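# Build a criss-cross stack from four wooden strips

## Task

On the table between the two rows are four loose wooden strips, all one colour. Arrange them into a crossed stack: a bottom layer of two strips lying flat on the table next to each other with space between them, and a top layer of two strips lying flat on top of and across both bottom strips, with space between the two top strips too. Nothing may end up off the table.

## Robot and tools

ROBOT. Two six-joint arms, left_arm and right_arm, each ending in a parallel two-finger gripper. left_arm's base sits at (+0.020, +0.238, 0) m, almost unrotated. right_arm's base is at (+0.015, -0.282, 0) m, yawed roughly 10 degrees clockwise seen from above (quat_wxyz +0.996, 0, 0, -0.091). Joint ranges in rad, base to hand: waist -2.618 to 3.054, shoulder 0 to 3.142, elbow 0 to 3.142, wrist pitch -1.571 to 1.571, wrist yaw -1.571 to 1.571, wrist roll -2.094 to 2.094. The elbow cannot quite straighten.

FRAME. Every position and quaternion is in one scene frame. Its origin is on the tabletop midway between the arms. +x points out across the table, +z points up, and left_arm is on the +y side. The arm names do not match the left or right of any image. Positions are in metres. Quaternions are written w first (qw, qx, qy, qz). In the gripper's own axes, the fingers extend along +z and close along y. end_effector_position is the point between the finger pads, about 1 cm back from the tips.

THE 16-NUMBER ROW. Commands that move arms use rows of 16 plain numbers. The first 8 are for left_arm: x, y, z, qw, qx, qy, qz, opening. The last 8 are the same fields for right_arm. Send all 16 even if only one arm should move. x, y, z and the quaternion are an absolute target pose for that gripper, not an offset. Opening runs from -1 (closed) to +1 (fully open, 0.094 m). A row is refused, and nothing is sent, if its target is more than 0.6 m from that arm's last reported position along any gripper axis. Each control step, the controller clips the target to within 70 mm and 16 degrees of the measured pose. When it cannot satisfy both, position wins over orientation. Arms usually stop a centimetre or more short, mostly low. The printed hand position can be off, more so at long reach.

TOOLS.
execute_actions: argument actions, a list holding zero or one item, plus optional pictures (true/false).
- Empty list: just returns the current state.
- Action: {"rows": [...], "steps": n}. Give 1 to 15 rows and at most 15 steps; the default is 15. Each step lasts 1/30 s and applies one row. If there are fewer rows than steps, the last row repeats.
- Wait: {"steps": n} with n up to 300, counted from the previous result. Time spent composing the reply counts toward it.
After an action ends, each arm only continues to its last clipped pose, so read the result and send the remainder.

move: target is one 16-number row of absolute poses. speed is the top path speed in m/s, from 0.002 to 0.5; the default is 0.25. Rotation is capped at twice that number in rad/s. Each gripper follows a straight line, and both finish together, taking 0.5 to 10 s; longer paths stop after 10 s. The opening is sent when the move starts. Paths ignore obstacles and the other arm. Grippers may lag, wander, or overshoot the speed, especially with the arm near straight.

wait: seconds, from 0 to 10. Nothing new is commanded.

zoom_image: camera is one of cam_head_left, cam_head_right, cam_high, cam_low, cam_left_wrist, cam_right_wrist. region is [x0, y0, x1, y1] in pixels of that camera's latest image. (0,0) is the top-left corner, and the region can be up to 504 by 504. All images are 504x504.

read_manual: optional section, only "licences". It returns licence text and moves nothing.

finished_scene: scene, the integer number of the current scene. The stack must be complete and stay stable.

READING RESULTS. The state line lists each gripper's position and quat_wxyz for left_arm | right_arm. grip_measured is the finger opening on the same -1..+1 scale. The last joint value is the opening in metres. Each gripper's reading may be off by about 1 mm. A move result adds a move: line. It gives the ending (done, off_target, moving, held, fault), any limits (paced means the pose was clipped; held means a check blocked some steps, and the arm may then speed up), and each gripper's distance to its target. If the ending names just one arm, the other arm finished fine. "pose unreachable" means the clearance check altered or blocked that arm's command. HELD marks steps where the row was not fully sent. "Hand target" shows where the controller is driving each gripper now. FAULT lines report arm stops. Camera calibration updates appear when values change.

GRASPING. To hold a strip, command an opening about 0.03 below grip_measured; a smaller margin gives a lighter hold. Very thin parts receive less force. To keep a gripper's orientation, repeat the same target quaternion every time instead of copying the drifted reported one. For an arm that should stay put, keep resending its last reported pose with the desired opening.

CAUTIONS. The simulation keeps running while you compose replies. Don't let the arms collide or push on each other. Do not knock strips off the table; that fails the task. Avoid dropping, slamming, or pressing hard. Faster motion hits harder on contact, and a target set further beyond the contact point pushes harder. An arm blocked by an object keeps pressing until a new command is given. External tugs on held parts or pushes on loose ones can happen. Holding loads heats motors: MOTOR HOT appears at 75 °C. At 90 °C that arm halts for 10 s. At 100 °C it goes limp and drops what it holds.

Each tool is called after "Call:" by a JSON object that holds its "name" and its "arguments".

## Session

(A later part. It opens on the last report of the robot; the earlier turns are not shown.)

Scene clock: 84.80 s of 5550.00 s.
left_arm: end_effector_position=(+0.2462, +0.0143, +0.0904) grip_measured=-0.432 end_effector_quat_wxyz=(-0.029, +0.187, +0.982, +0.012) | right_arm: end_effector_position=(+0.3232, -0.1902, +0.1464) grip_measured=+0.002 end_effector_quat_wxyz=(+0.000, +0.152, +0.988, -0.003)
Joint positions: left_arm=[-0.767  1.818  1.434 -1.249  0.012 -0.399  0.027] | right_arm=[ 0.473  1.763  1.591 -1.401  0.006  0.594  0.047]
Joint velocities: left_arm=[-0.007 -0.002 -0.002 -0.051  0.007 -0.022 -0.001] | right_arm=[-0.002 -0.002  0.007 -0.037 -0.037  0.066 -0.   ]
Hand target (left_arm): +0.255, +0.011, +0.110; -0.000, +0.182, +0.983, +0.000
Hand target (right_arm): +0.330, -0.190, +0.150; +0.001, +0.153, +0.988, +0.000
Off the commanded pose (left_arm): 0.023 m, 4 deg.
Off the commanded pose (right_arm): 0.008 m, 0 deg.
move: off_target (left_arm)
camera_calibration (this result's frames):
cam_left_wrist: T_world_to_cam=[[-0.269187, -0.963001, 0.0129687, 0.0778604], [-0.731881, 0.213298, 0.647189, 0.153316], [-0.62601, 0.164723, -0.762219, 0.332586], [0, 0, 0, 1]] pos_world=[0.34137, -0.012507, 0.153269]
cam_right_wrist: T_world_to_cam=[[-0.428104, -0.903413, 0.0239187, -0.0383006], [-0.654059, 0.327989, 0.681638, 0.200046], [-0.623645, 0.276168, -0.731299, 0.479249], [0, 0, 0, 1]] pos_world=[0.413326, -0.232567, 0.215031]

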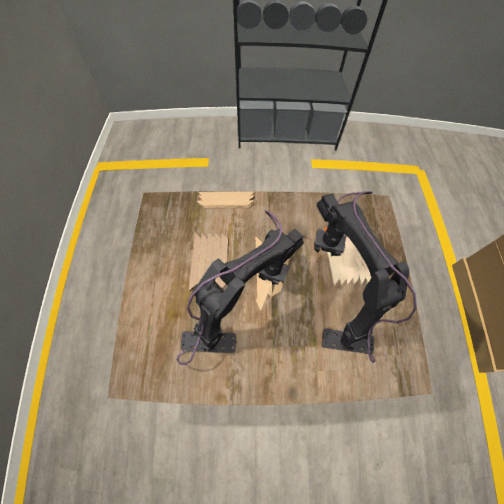

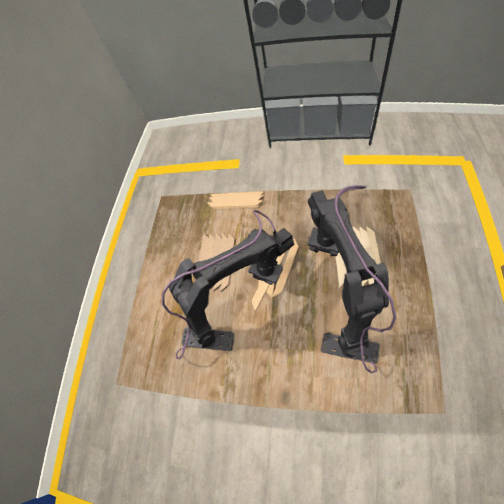

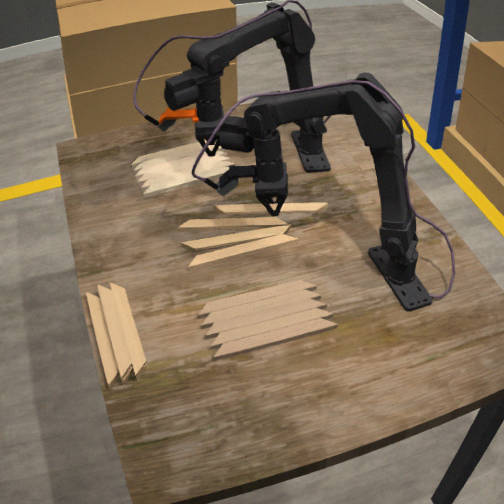

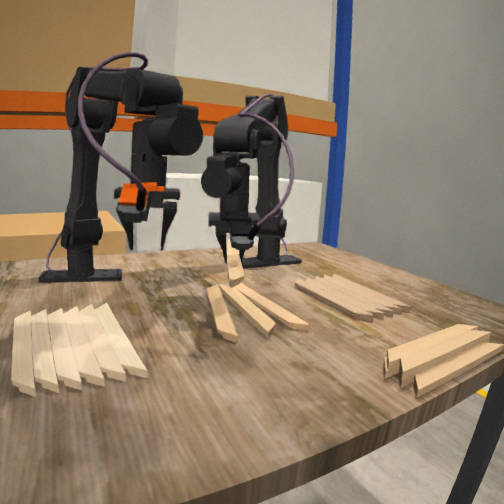

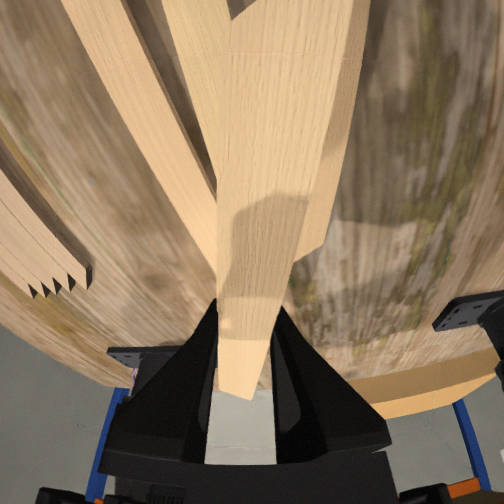

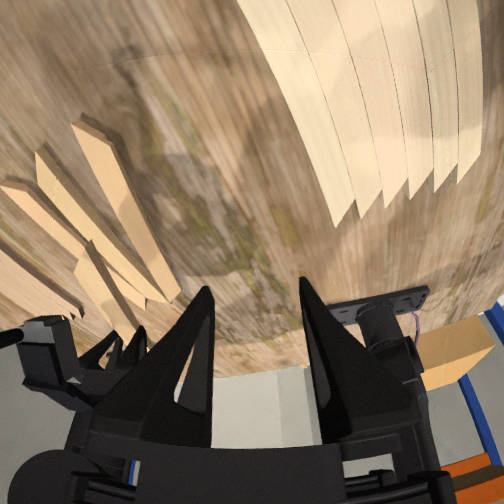

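Call:
{"name": "move", "arguments": {"target": [0.27, 0.15, 0.16, 0, 0, 1, 0, -0.52, 0.324, -0.050, 0.09, 0, 0.153, 0.988, 0, 0.0], "speed": 0.15}}

Scene clock: 96.03 s of 5550.00 s.
left_arm: end_effector_position=(+0.2668, +0.1514, +0.1480) grip_measured=-0.432 end_effector_quat_wxyz=(-0.015, -0.001, +1.000, +0.010) | right_arm: end_effector_position=(+0.3194, -0.0573, +0.0879) grip_measured=+0.002 end_effector_quat_wxyz=(-0.010, +0.150, +0.989, -0.009)
Joint positions: left_arm=[-0.339  1.568  1.382 -1.421 -0.009 -0.35   0.027] | right_arm=[ 0.816  2.015  1.693 -1.275 -0.001  0.934  0.047]
Joint velocities: left_arm=[-0.007 -0.007 -0.002 -0.037  0.007  0.022 -0.   ] | right_arm=[ 0.017 -0.012  0.002  0.037  0.051  0.007 -0.001]
Hand target (left_arm): +0.268, +0.154, +0.160; +0.005, -0.000, +1.000, +0.008
Hand target (right_arm): +0.327, -0.050, +0.091; -0.000, +0.153, +0.988, +0.001
Off the commanded pose (left_arm): 0.012 m, 2 deg.
Off the commanded pose (right_arm): 0.009 m, 2 deg.
After step 90, 6.53 s passed at rest.
move: off_target (left_arm)
camera_calibration (this result's frames):
cam_left_wrist: T_world_to_cam=[[0.104326, -0.994509, 0.00829957, 0.120505], [-0.778953, -0.0765195, 0.622396, 0.162012], [-0.618343, -0.071397, -0.782659, 0.403544], [0, 0, 0, 1]] pos_world=[0.363157, 0.161052, 0.214001]
cam_right_wrist: T_world_to_cam=[[-0.424385, -0.904564, 0.0407599, 0.0787916], [-0.64044, 0.331682, 0.692693, 0.188723], [-0.640105, 0.267864, -0.72008, 0.40122], [0, 0, 0, 1]] pos_world=[0.411126, -0.0987962, 0.154971]

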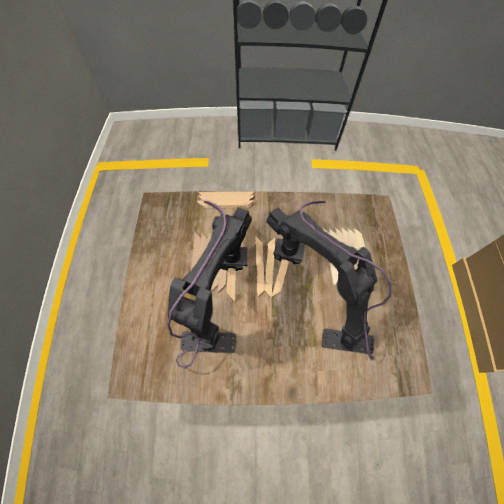

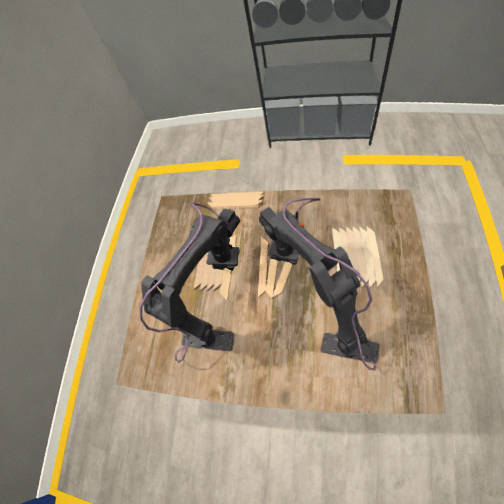

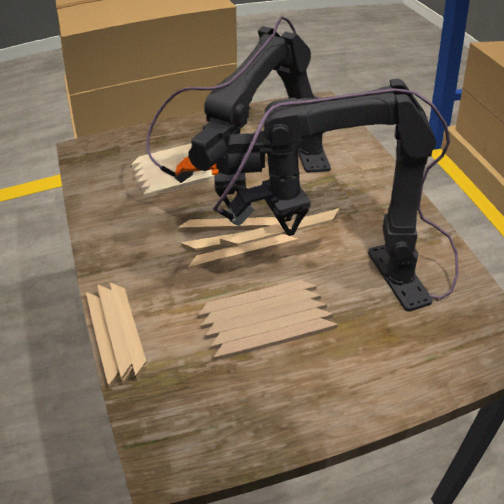

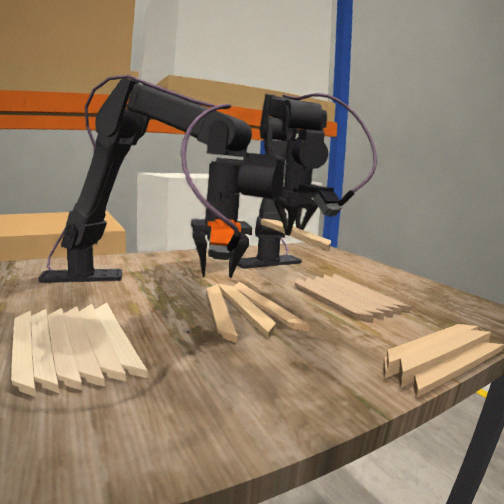

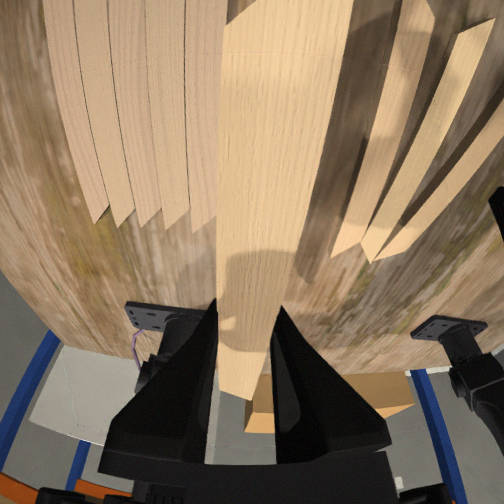

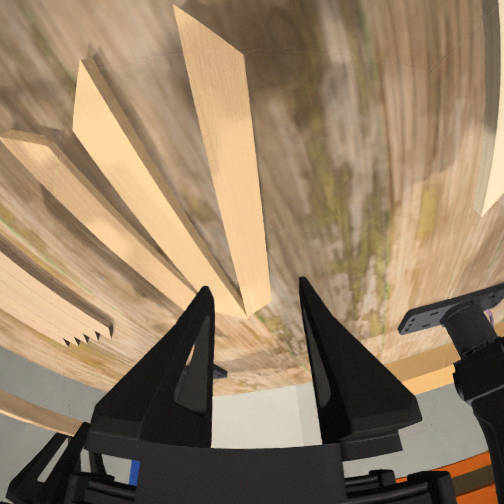

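Call:
{"name": "move", "arguments": {"target": [0.27, 0.15, 0.16, 0, 0, 1, 0, -0.52, 0.3256, -0.0453, 0.008, 0, 0.1633, 0.9866, 0, 0.0], "speed": 0.06}}

Scene clock: 107.97 s of 5550.00 s.
left_arm: end_effector_position=(+0.2653, +0.1514, +0.1481) grip_measured=-0.432 end_effector_quat_wxyz=(-0.019, -0.000, +1.000, +0.010) | right_arm: end_effector_position=(+0.3323, -0.0447, +0.0191) grip_measured=+0.002 end_effector_quat_wxyz=(+0.006, +0.164, +0.986, +0.008)
Joint positions: left_arm=[-0.339  1.568  1.382 -1.426 -0.006 -0.347  0.027] | right_arm=[ 0.823  2.095  1.533 -0.989 -0.001  0.97   0.047]
Joint velocities: left_arm=[ 0.017 -0.002 -0.007 -0.037  0.081 -0.066  0.001] | right_arm=[-0.007  0.012  0.002 -0.037 -0.007 -0.066  0.   ]
Hand target (left_arm): +0.269, +0.150, +0.160; +0.000, -0.000, +1.000, +0.000
Hand target (right_arm): +0.326, -0.045, +0.008; -0.000, +0.163, +0.987, -0.000
Off the commanded pose (left_arm): 0.013 m, 2 deg.
Off the commanded pose (right_arm): 0.013 m, 1 deg.
After step 90, 7.17 s passed at rest.
move: off_target (left_arm, right_arm)
camera_calibration (this result's frames):
cam_left_wrist: T_world_to_cam=[[0.10224, -0.994719, 0.00896646, 0.121062], [-0.774994, -0.0739983, 0.627621, 0.158564], [-0.623644, -0.0711167, -0.778467, 0.403365], [0, 0, 0, 1]] pos_world=[0.362065, 0.160842, 0.213403]
cam_right_wrist: T_world_to_cam=[[-0.451201, -0.892422, -0.0000452843, 0.108762], [-0.656281, 0.331776, 0.677657, 0.246041], [-0.604742, 0.305789, -0.735378, 0.346751], [0, 0, 0, 1]] pos_world=[0.42024, -0.0906016, 0.0882658]

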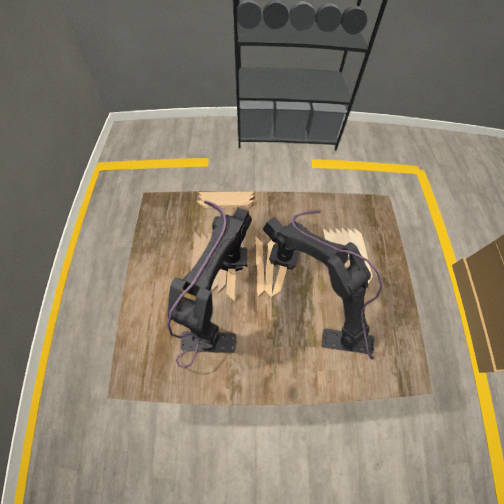

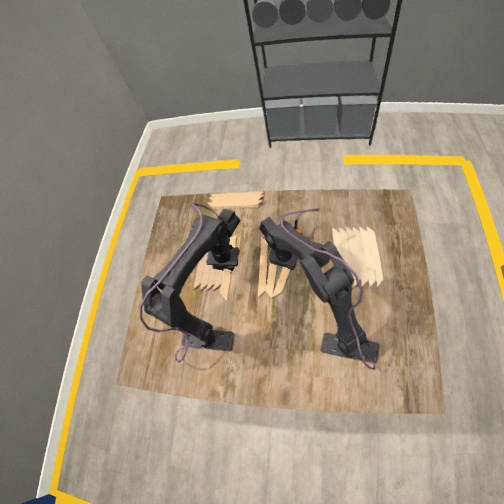

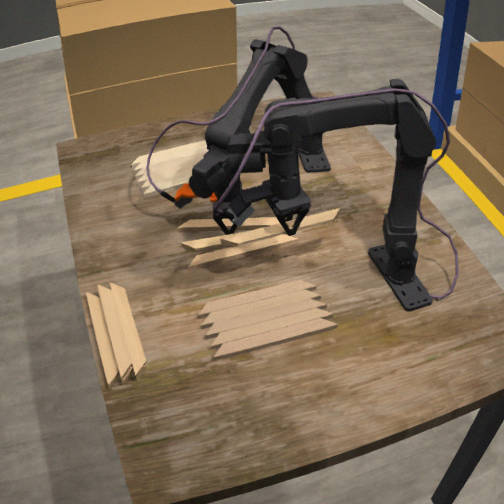

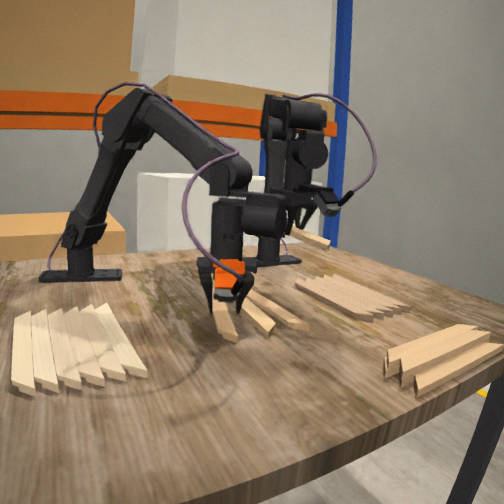

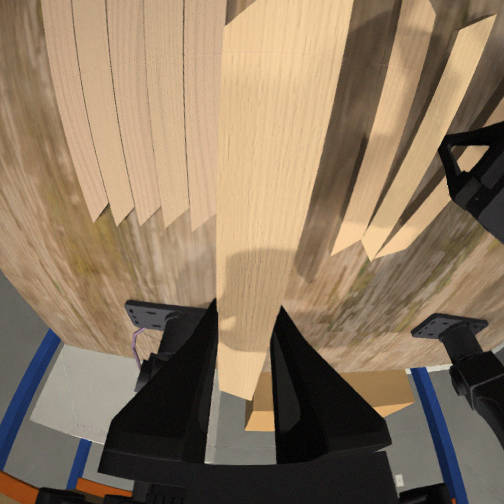

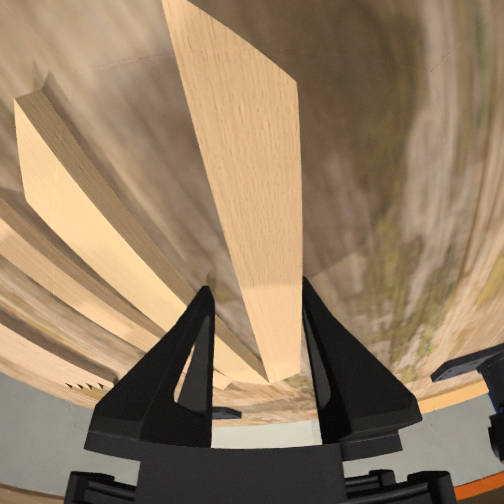

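Call:
{"name": "move", "arguments": {"target": [0.27, 0.15, 0.16, 0, 0, 1, 0, -0.52, 0.322, -0.050, 0.003, 0, 0.1633, 0.9866, 0, 0.0], "speed": 0.03}}

Call:
{"name": "move", "arguments": {"target": [0.27, 0.15, 0.16, 0, 0, 1, 0, -0.52, 0.322, -0.050, 0.003, 0, 0.1633, 0.9866, 0, -0.52], "speed": 0.03}}

Scene clock: 111.43 s of 5550.00 s.
left_arm: end_effector_position=(+0.2652, +0.1514, +0.1481) grip_measured=-0.432 end_effector_quat_wxyz=(-0.019, +0.000, +1.000, +0.010) | right_arm: end_effector_position=(+0.3320, -0.0448, +0.0163) grip_measured=+0.001 end_effector_quat_wxyz=(+0.010, +0.165, +0.986, +0.012)
Joint positions: left_arm=[-0.339  1.568  1.382 -1.427 -0.006 -0.347  0.027] | right_arm=[ 0.823  2.087  1.509 -0.962 -0.002  0.97   0.047]
Joint velocities: left_arm=[ 0.017 -0.012  0.002 -0.081 -0.037  0.007  0.001] | right_arm=[-0.007  0.012 -0.012  0.022 -0.066 -0.066 -0.001]
Hand target (left_arm): +0.269, +0.150, +0.160; +0.000, +0.000, +1.000, +0.000
Hand target (right_arm): +0.322, -0.050, +0.003; -0.000, +0.163, +0.987, -0.000
Off the commanded pose (left_arm): 0.013 m, 2 deg.
Off the commanded pose (right_arm): 0.017 m, 2 deg.
move: off_target (left_arm, right_arm)
camera_calibration (this result's frames):
cam_left_wrist: T_world_to_cam=[[0.101864, -0.994759, 0.00881405, 0.121231], [-0.774792, -0.0737755, 0.627896, 0.158367], [-0.623956, -0.0707889, -0.778247, 0.403316], [0, 0, 0, 1]] pos_world=[0.362003, 0.16083, 0.213373]
cam_right_wrist: T_world_to_cam=[[-0.451492, -0.892222, -0.00977599, 0.108775], [-0.661795, 0.327499, 0.674368, 0.249488], [-0.598484, 0.310941, -0.738331, 0.34275], [0, 0, 0, 1]] pos_world=[0.419352, -0.0912314, 0.0858797]

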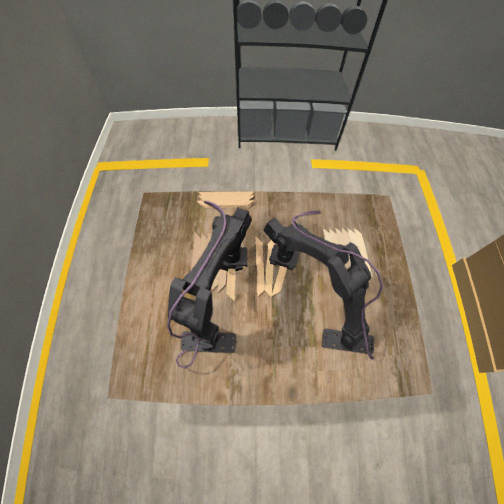

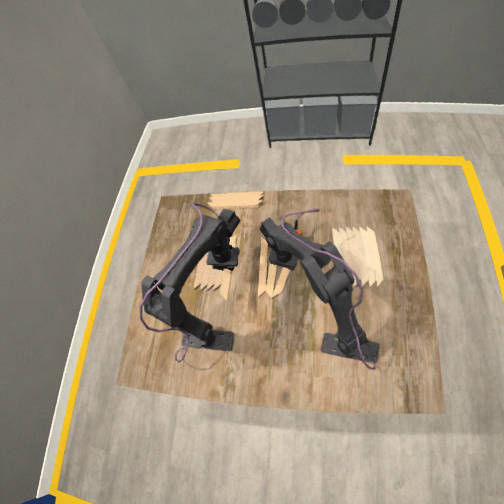

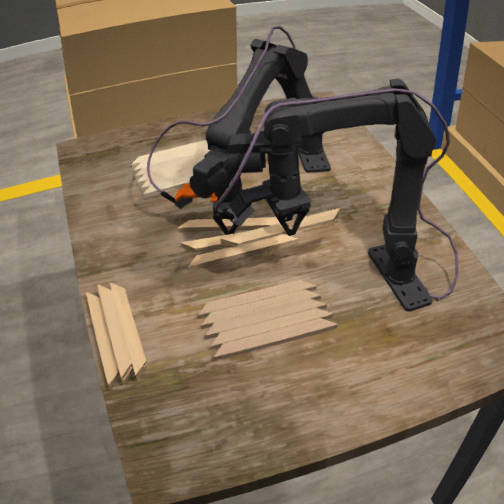

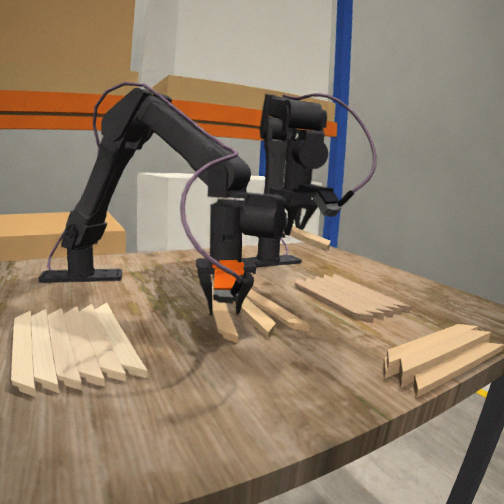

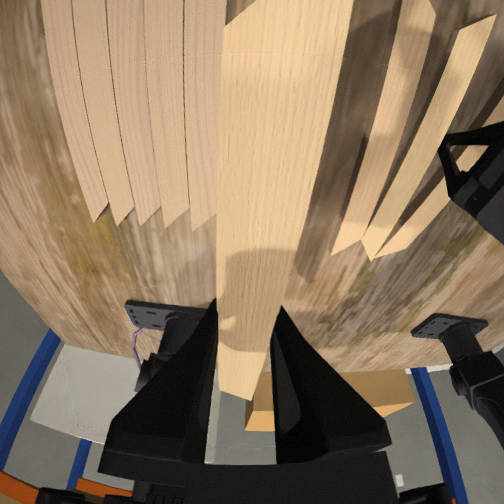

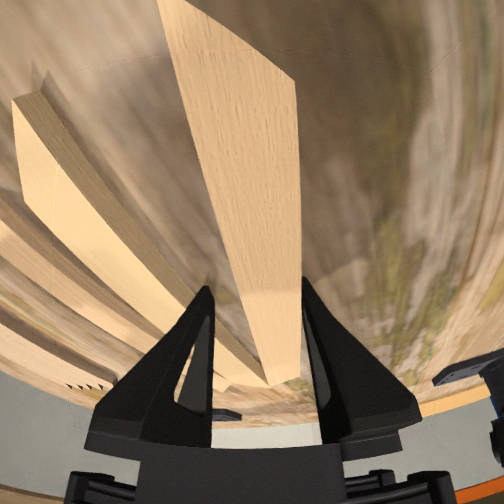

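Scene clock: 112.37 s of 5550.00 s.
left_arm: end_effector_position=(+0.2652, +0.1514, +0.1481) grip_measured=-0.432 end_effector_quat_wxyz=(-0.019, +0.000, +1.000, +0.010) | right_arm: end_effector_position=(+0.3308, -0.0471, +0.0157) grip_measured=-0.460 end_effector_quat_wxyz=(+0.009, +0.164, +0.986, +0.007)
Joint positions: left_arm=[-0.339  1.568  1.382 -1.427 -0.006 -0.347  0.027] | right_arm=[ 0.822  2.087  1.507 -0.968  0.004  0.969  0.025]
Joint velocities: left_arm=[-0.012 -0.032 -0.017 -0.007  0.022 -0.037  0.   ] | right_arm=[ 0.002 -0.002 -0.002 -0.037  0.066 -0.051  0.001]
Hand target (left_arm): +0.269, +0.150, +0.160; +0.000, +0.000, +1.000, +0.000
Hand target (right_arm): +0.322, -0.050, +0.003; -0.000, +0.163, +0.987, -0.001
Off the commanded pose (left_arm): 0.013 m, 2 deg.
Off the commanded pose (right_arm): 0.016 m, 1 deg.
move: off_target (left_arm, right_arm)
camera_calibration (this result's frames):
cam_left_wrist: T_world_to_cam=[[0.101864, -0.994759, 0.00881405, 0.121231], [-0.774792, -0.0737755, 0.627896, 0.158367], [-0.623956, -0.0707889, -0.778247, 0.403316], [0, 0, 0, 1]] pos_world=[0.362003, 0.16083, 0.213373]
cam_right_wrist: T_world_to_cam=[[-0.450953, -0.892548, 0.000131936, 0.105812], [-0.659619, 0.333368, 0.673623, 0.249357], [-0.601285, 0.303686, -0.739075, 0.342915], [0, 0, 0, 1]] pos_world=[0.418386, -0.0928236, 0.0854529]

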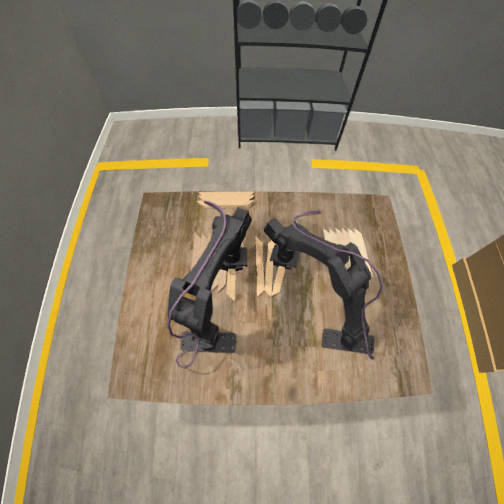

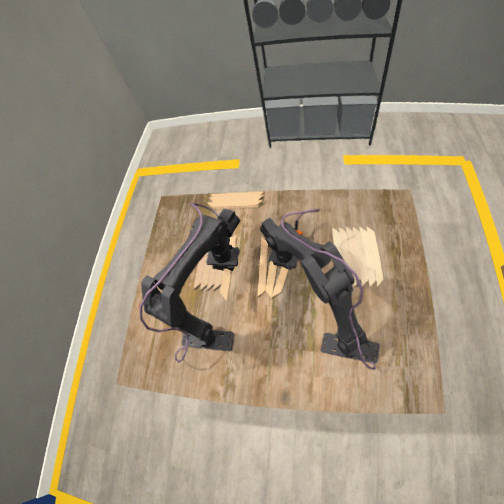

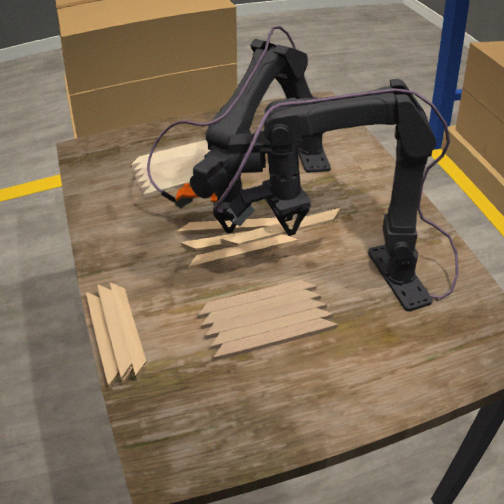

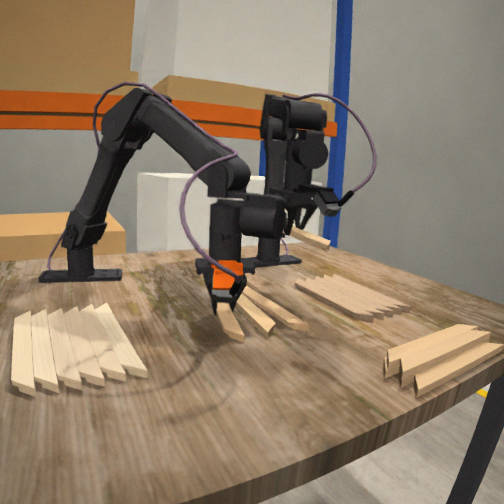

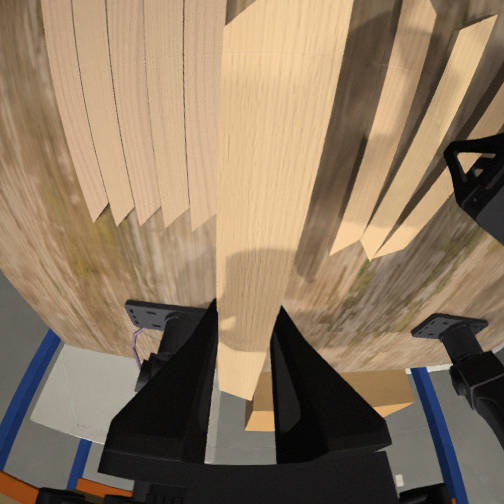

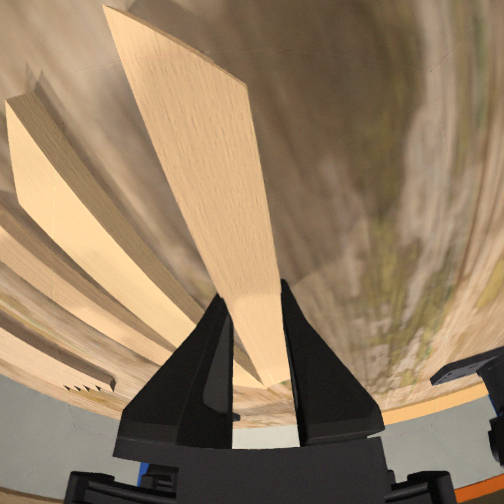

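Call:
{"name": "move", "arguments": {"target": [0.27, 0.15, 0.16, 0, 0, 1, 0, -0.52, 0.335, -0.068, 0.035, 0, 0, 1, 0, -0.52], "speed": 0.06}}

Call:
{"name": "move", "arguments": {"target": [0.27, 0.15, 0.16, 0, 0, 1, 0, -0.52, 0.335, -0.068, 0.006, 0, 0, 1, 0, -0.52], "speed": 0.03}}

Scene clock: 124.87 s of 5550.00 s.
left_arm: end_effector_position=(+0.2652, +0.1514, +0.1481) grip_measured=-0.432 end_effector_quat_wxyz=(-0.019, +0.000, +1.000, +0.010) | right_arm: end_effector_position=(+0.3281, -0.0673, +0.0212) grip_measured=-0.460 end_effector_quat_wxyz=(-0.012, +0.001, +1.000, -0.005)
Joint positions: left_arm=[-0.339  1.568  1.382 -1.427 -0.006 -0.347  0.027] | right_arm=[ 0.78   2.072  1.507 -1.03  -0.004  0.598  0.025]
Joint velocities: left_arm=[-0.012 -0.002 -0.017  0.051 -0.037 -0.007  0.   ] | right_arm=[-0.012 -0.007  0.002 -0.037  0.037 -0.037  0.002]
Hand target (left_arm): +0.269, +0.150, +0.160; +0.000, +0.000, +1.000, +0.000
Hand target (right_arm): +0.334, -0.068, +0.035; +0.000, -0.000, +1.000, -0.000
Off the commanded pose (left_arm): 0.013 m, 2 deg.
Off the commanded pose (right_arm): 0.015 m, 1 deg.
After step 90, 6.43 s passed at rest.
move: off_target (left_arm, right_arm)
camera_calibration (this result's frames):
cam_left_wrist: T_world_to_cam=[[0.101864, -0.994759, 0.00881405, 0.121231], [-0.774792, -0.0737755, 0.627896, 0.158367], [-0.623956, -0.0707889, -0.778247, 0.403316], [0, 0, 0, 1]] pos_world=[0.362003, 0.16083, 0.213373]
cam_right_wrist: T_world_to_cam=[[-0.138229, -0.989894, 0.0316627, -0.0232157], [-0.70547, 0.12085, 0.69836, 0.250889], [-0.695129, 0.0741968, -0.715046, 0.366372], [0, 0, 0, 1]] pos_world=[0.428462, -0.0804847, 0.0874973]

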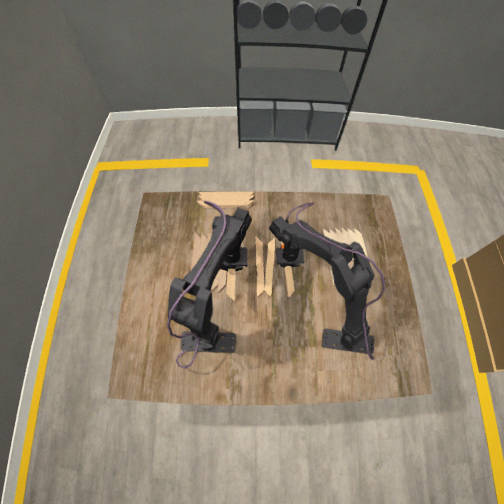

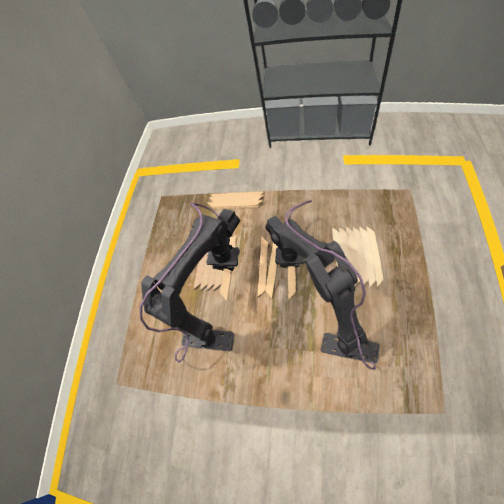

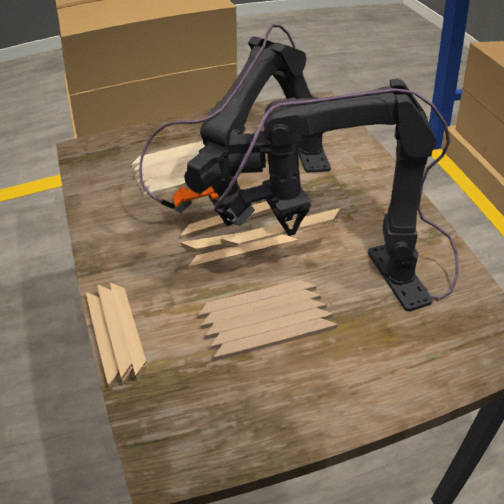

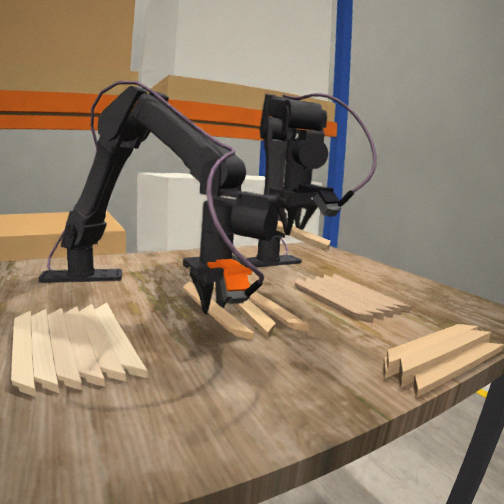

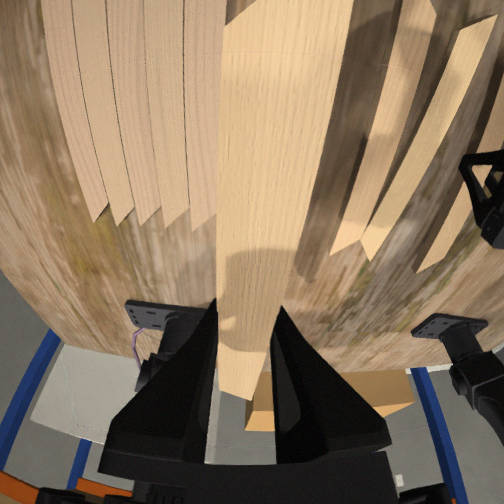

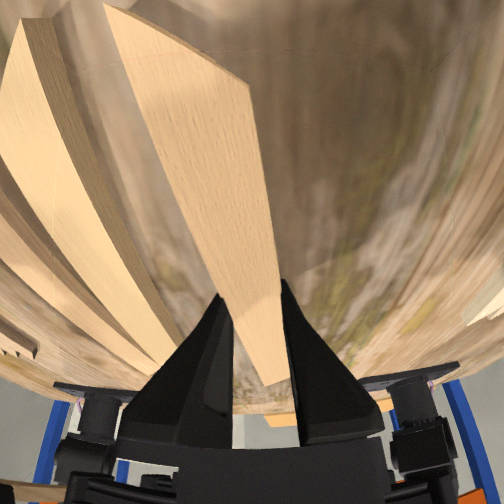

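Scene clock: 125.93 s of 5550.00 s.
left_arm: end_effector_position=(+0.2652, +0.1514, +0.1481) grip_measured=-0.432 end_effector_quat_wxyz=(-0.019, +0.000, +1.000, +0.010) | right_arm: end_effector_position=(+0.3371, -0.0612, +0.0175) grip_measured=-0.460 end_effector_quat_wxyz=(+0.009, -0.002, +1.000, +0.008)
Joint positions: left_arm=[-0.339  1.568  1.382 -1.427 -0.006 -0.347  0.027] | right_arm=[ 0.78   2.072  1.491 -0.967 -0.004  0.594  0.025]
Joint velocities: left_arm=[-0.022  0.022 -0.002  0.037 -0.007 -0.022  0.001] | right_arm=[-0.012  0.007 -0.012  0.007  0.037 -0.007 -0.001]
Hand target (left_arm): +0.269, +0.150, +0.160; +0.000, +0.000, +1.000, +0.000
Hand target (right_arm): +0.335, -0.068, +0.006; -0.000, +0.000, +1.000, +0.000
Off the commanded pose (left_arm): 0.013 m, 2 deg.
Off the commanded pose (right_arm): 0.014 m, 1 deg.
move: off_target (left_arm, right_arm)
camera_calibration (this result's frames):
cam_left_wrist: T_world_to_cam=[[0.101864, -0.994759, 0.00881405, 0.121231], [-0.774792, -0.0737755, 0.627896, 0.158367], [-0.623956, -0.0707889, -0.778247, 0.403316], [0, 0, 0, 1]] pos_world=[0.362003, 0.16083, 0.213373]
cam_right_wrist: T_world_to_cam=[[-0.134313, -0.990939, -0.00078614, -0.0166809], [-0.733456, 0.0988802, 0.672506, 0.267545], [-0.666334, 0.090903, -0.740091, 0.361267], [0, 0, 0, 1]] pos_world=[0.434717, -0.0758249, 0.0874319]

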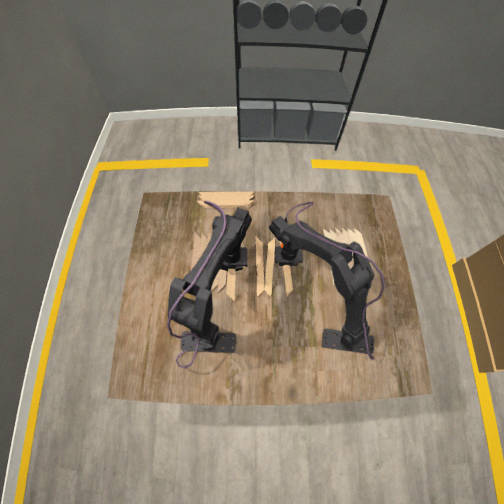

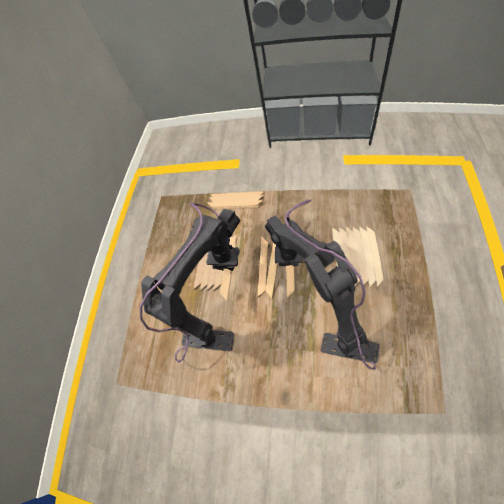

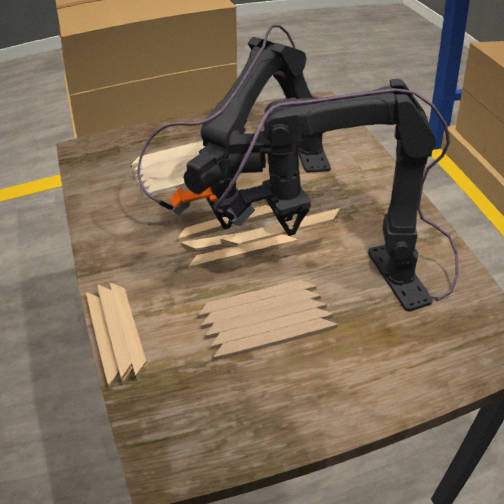

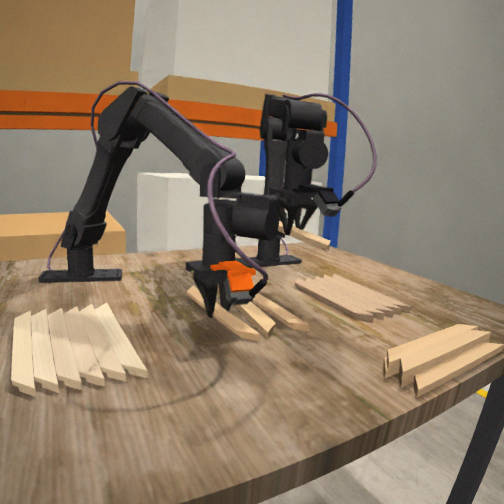

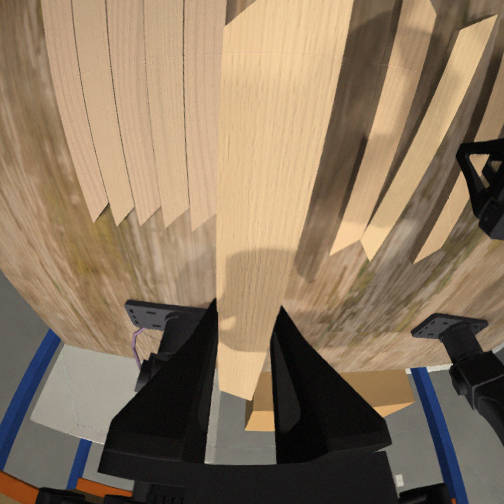

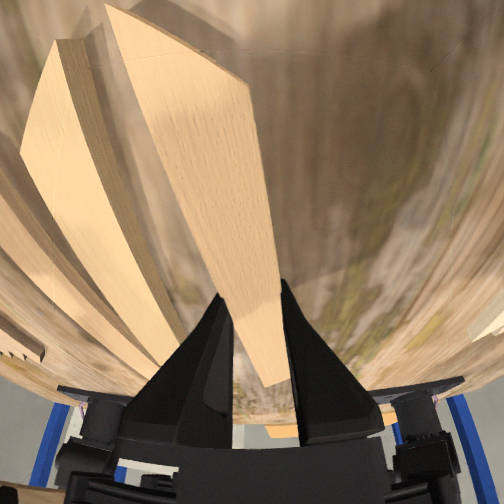

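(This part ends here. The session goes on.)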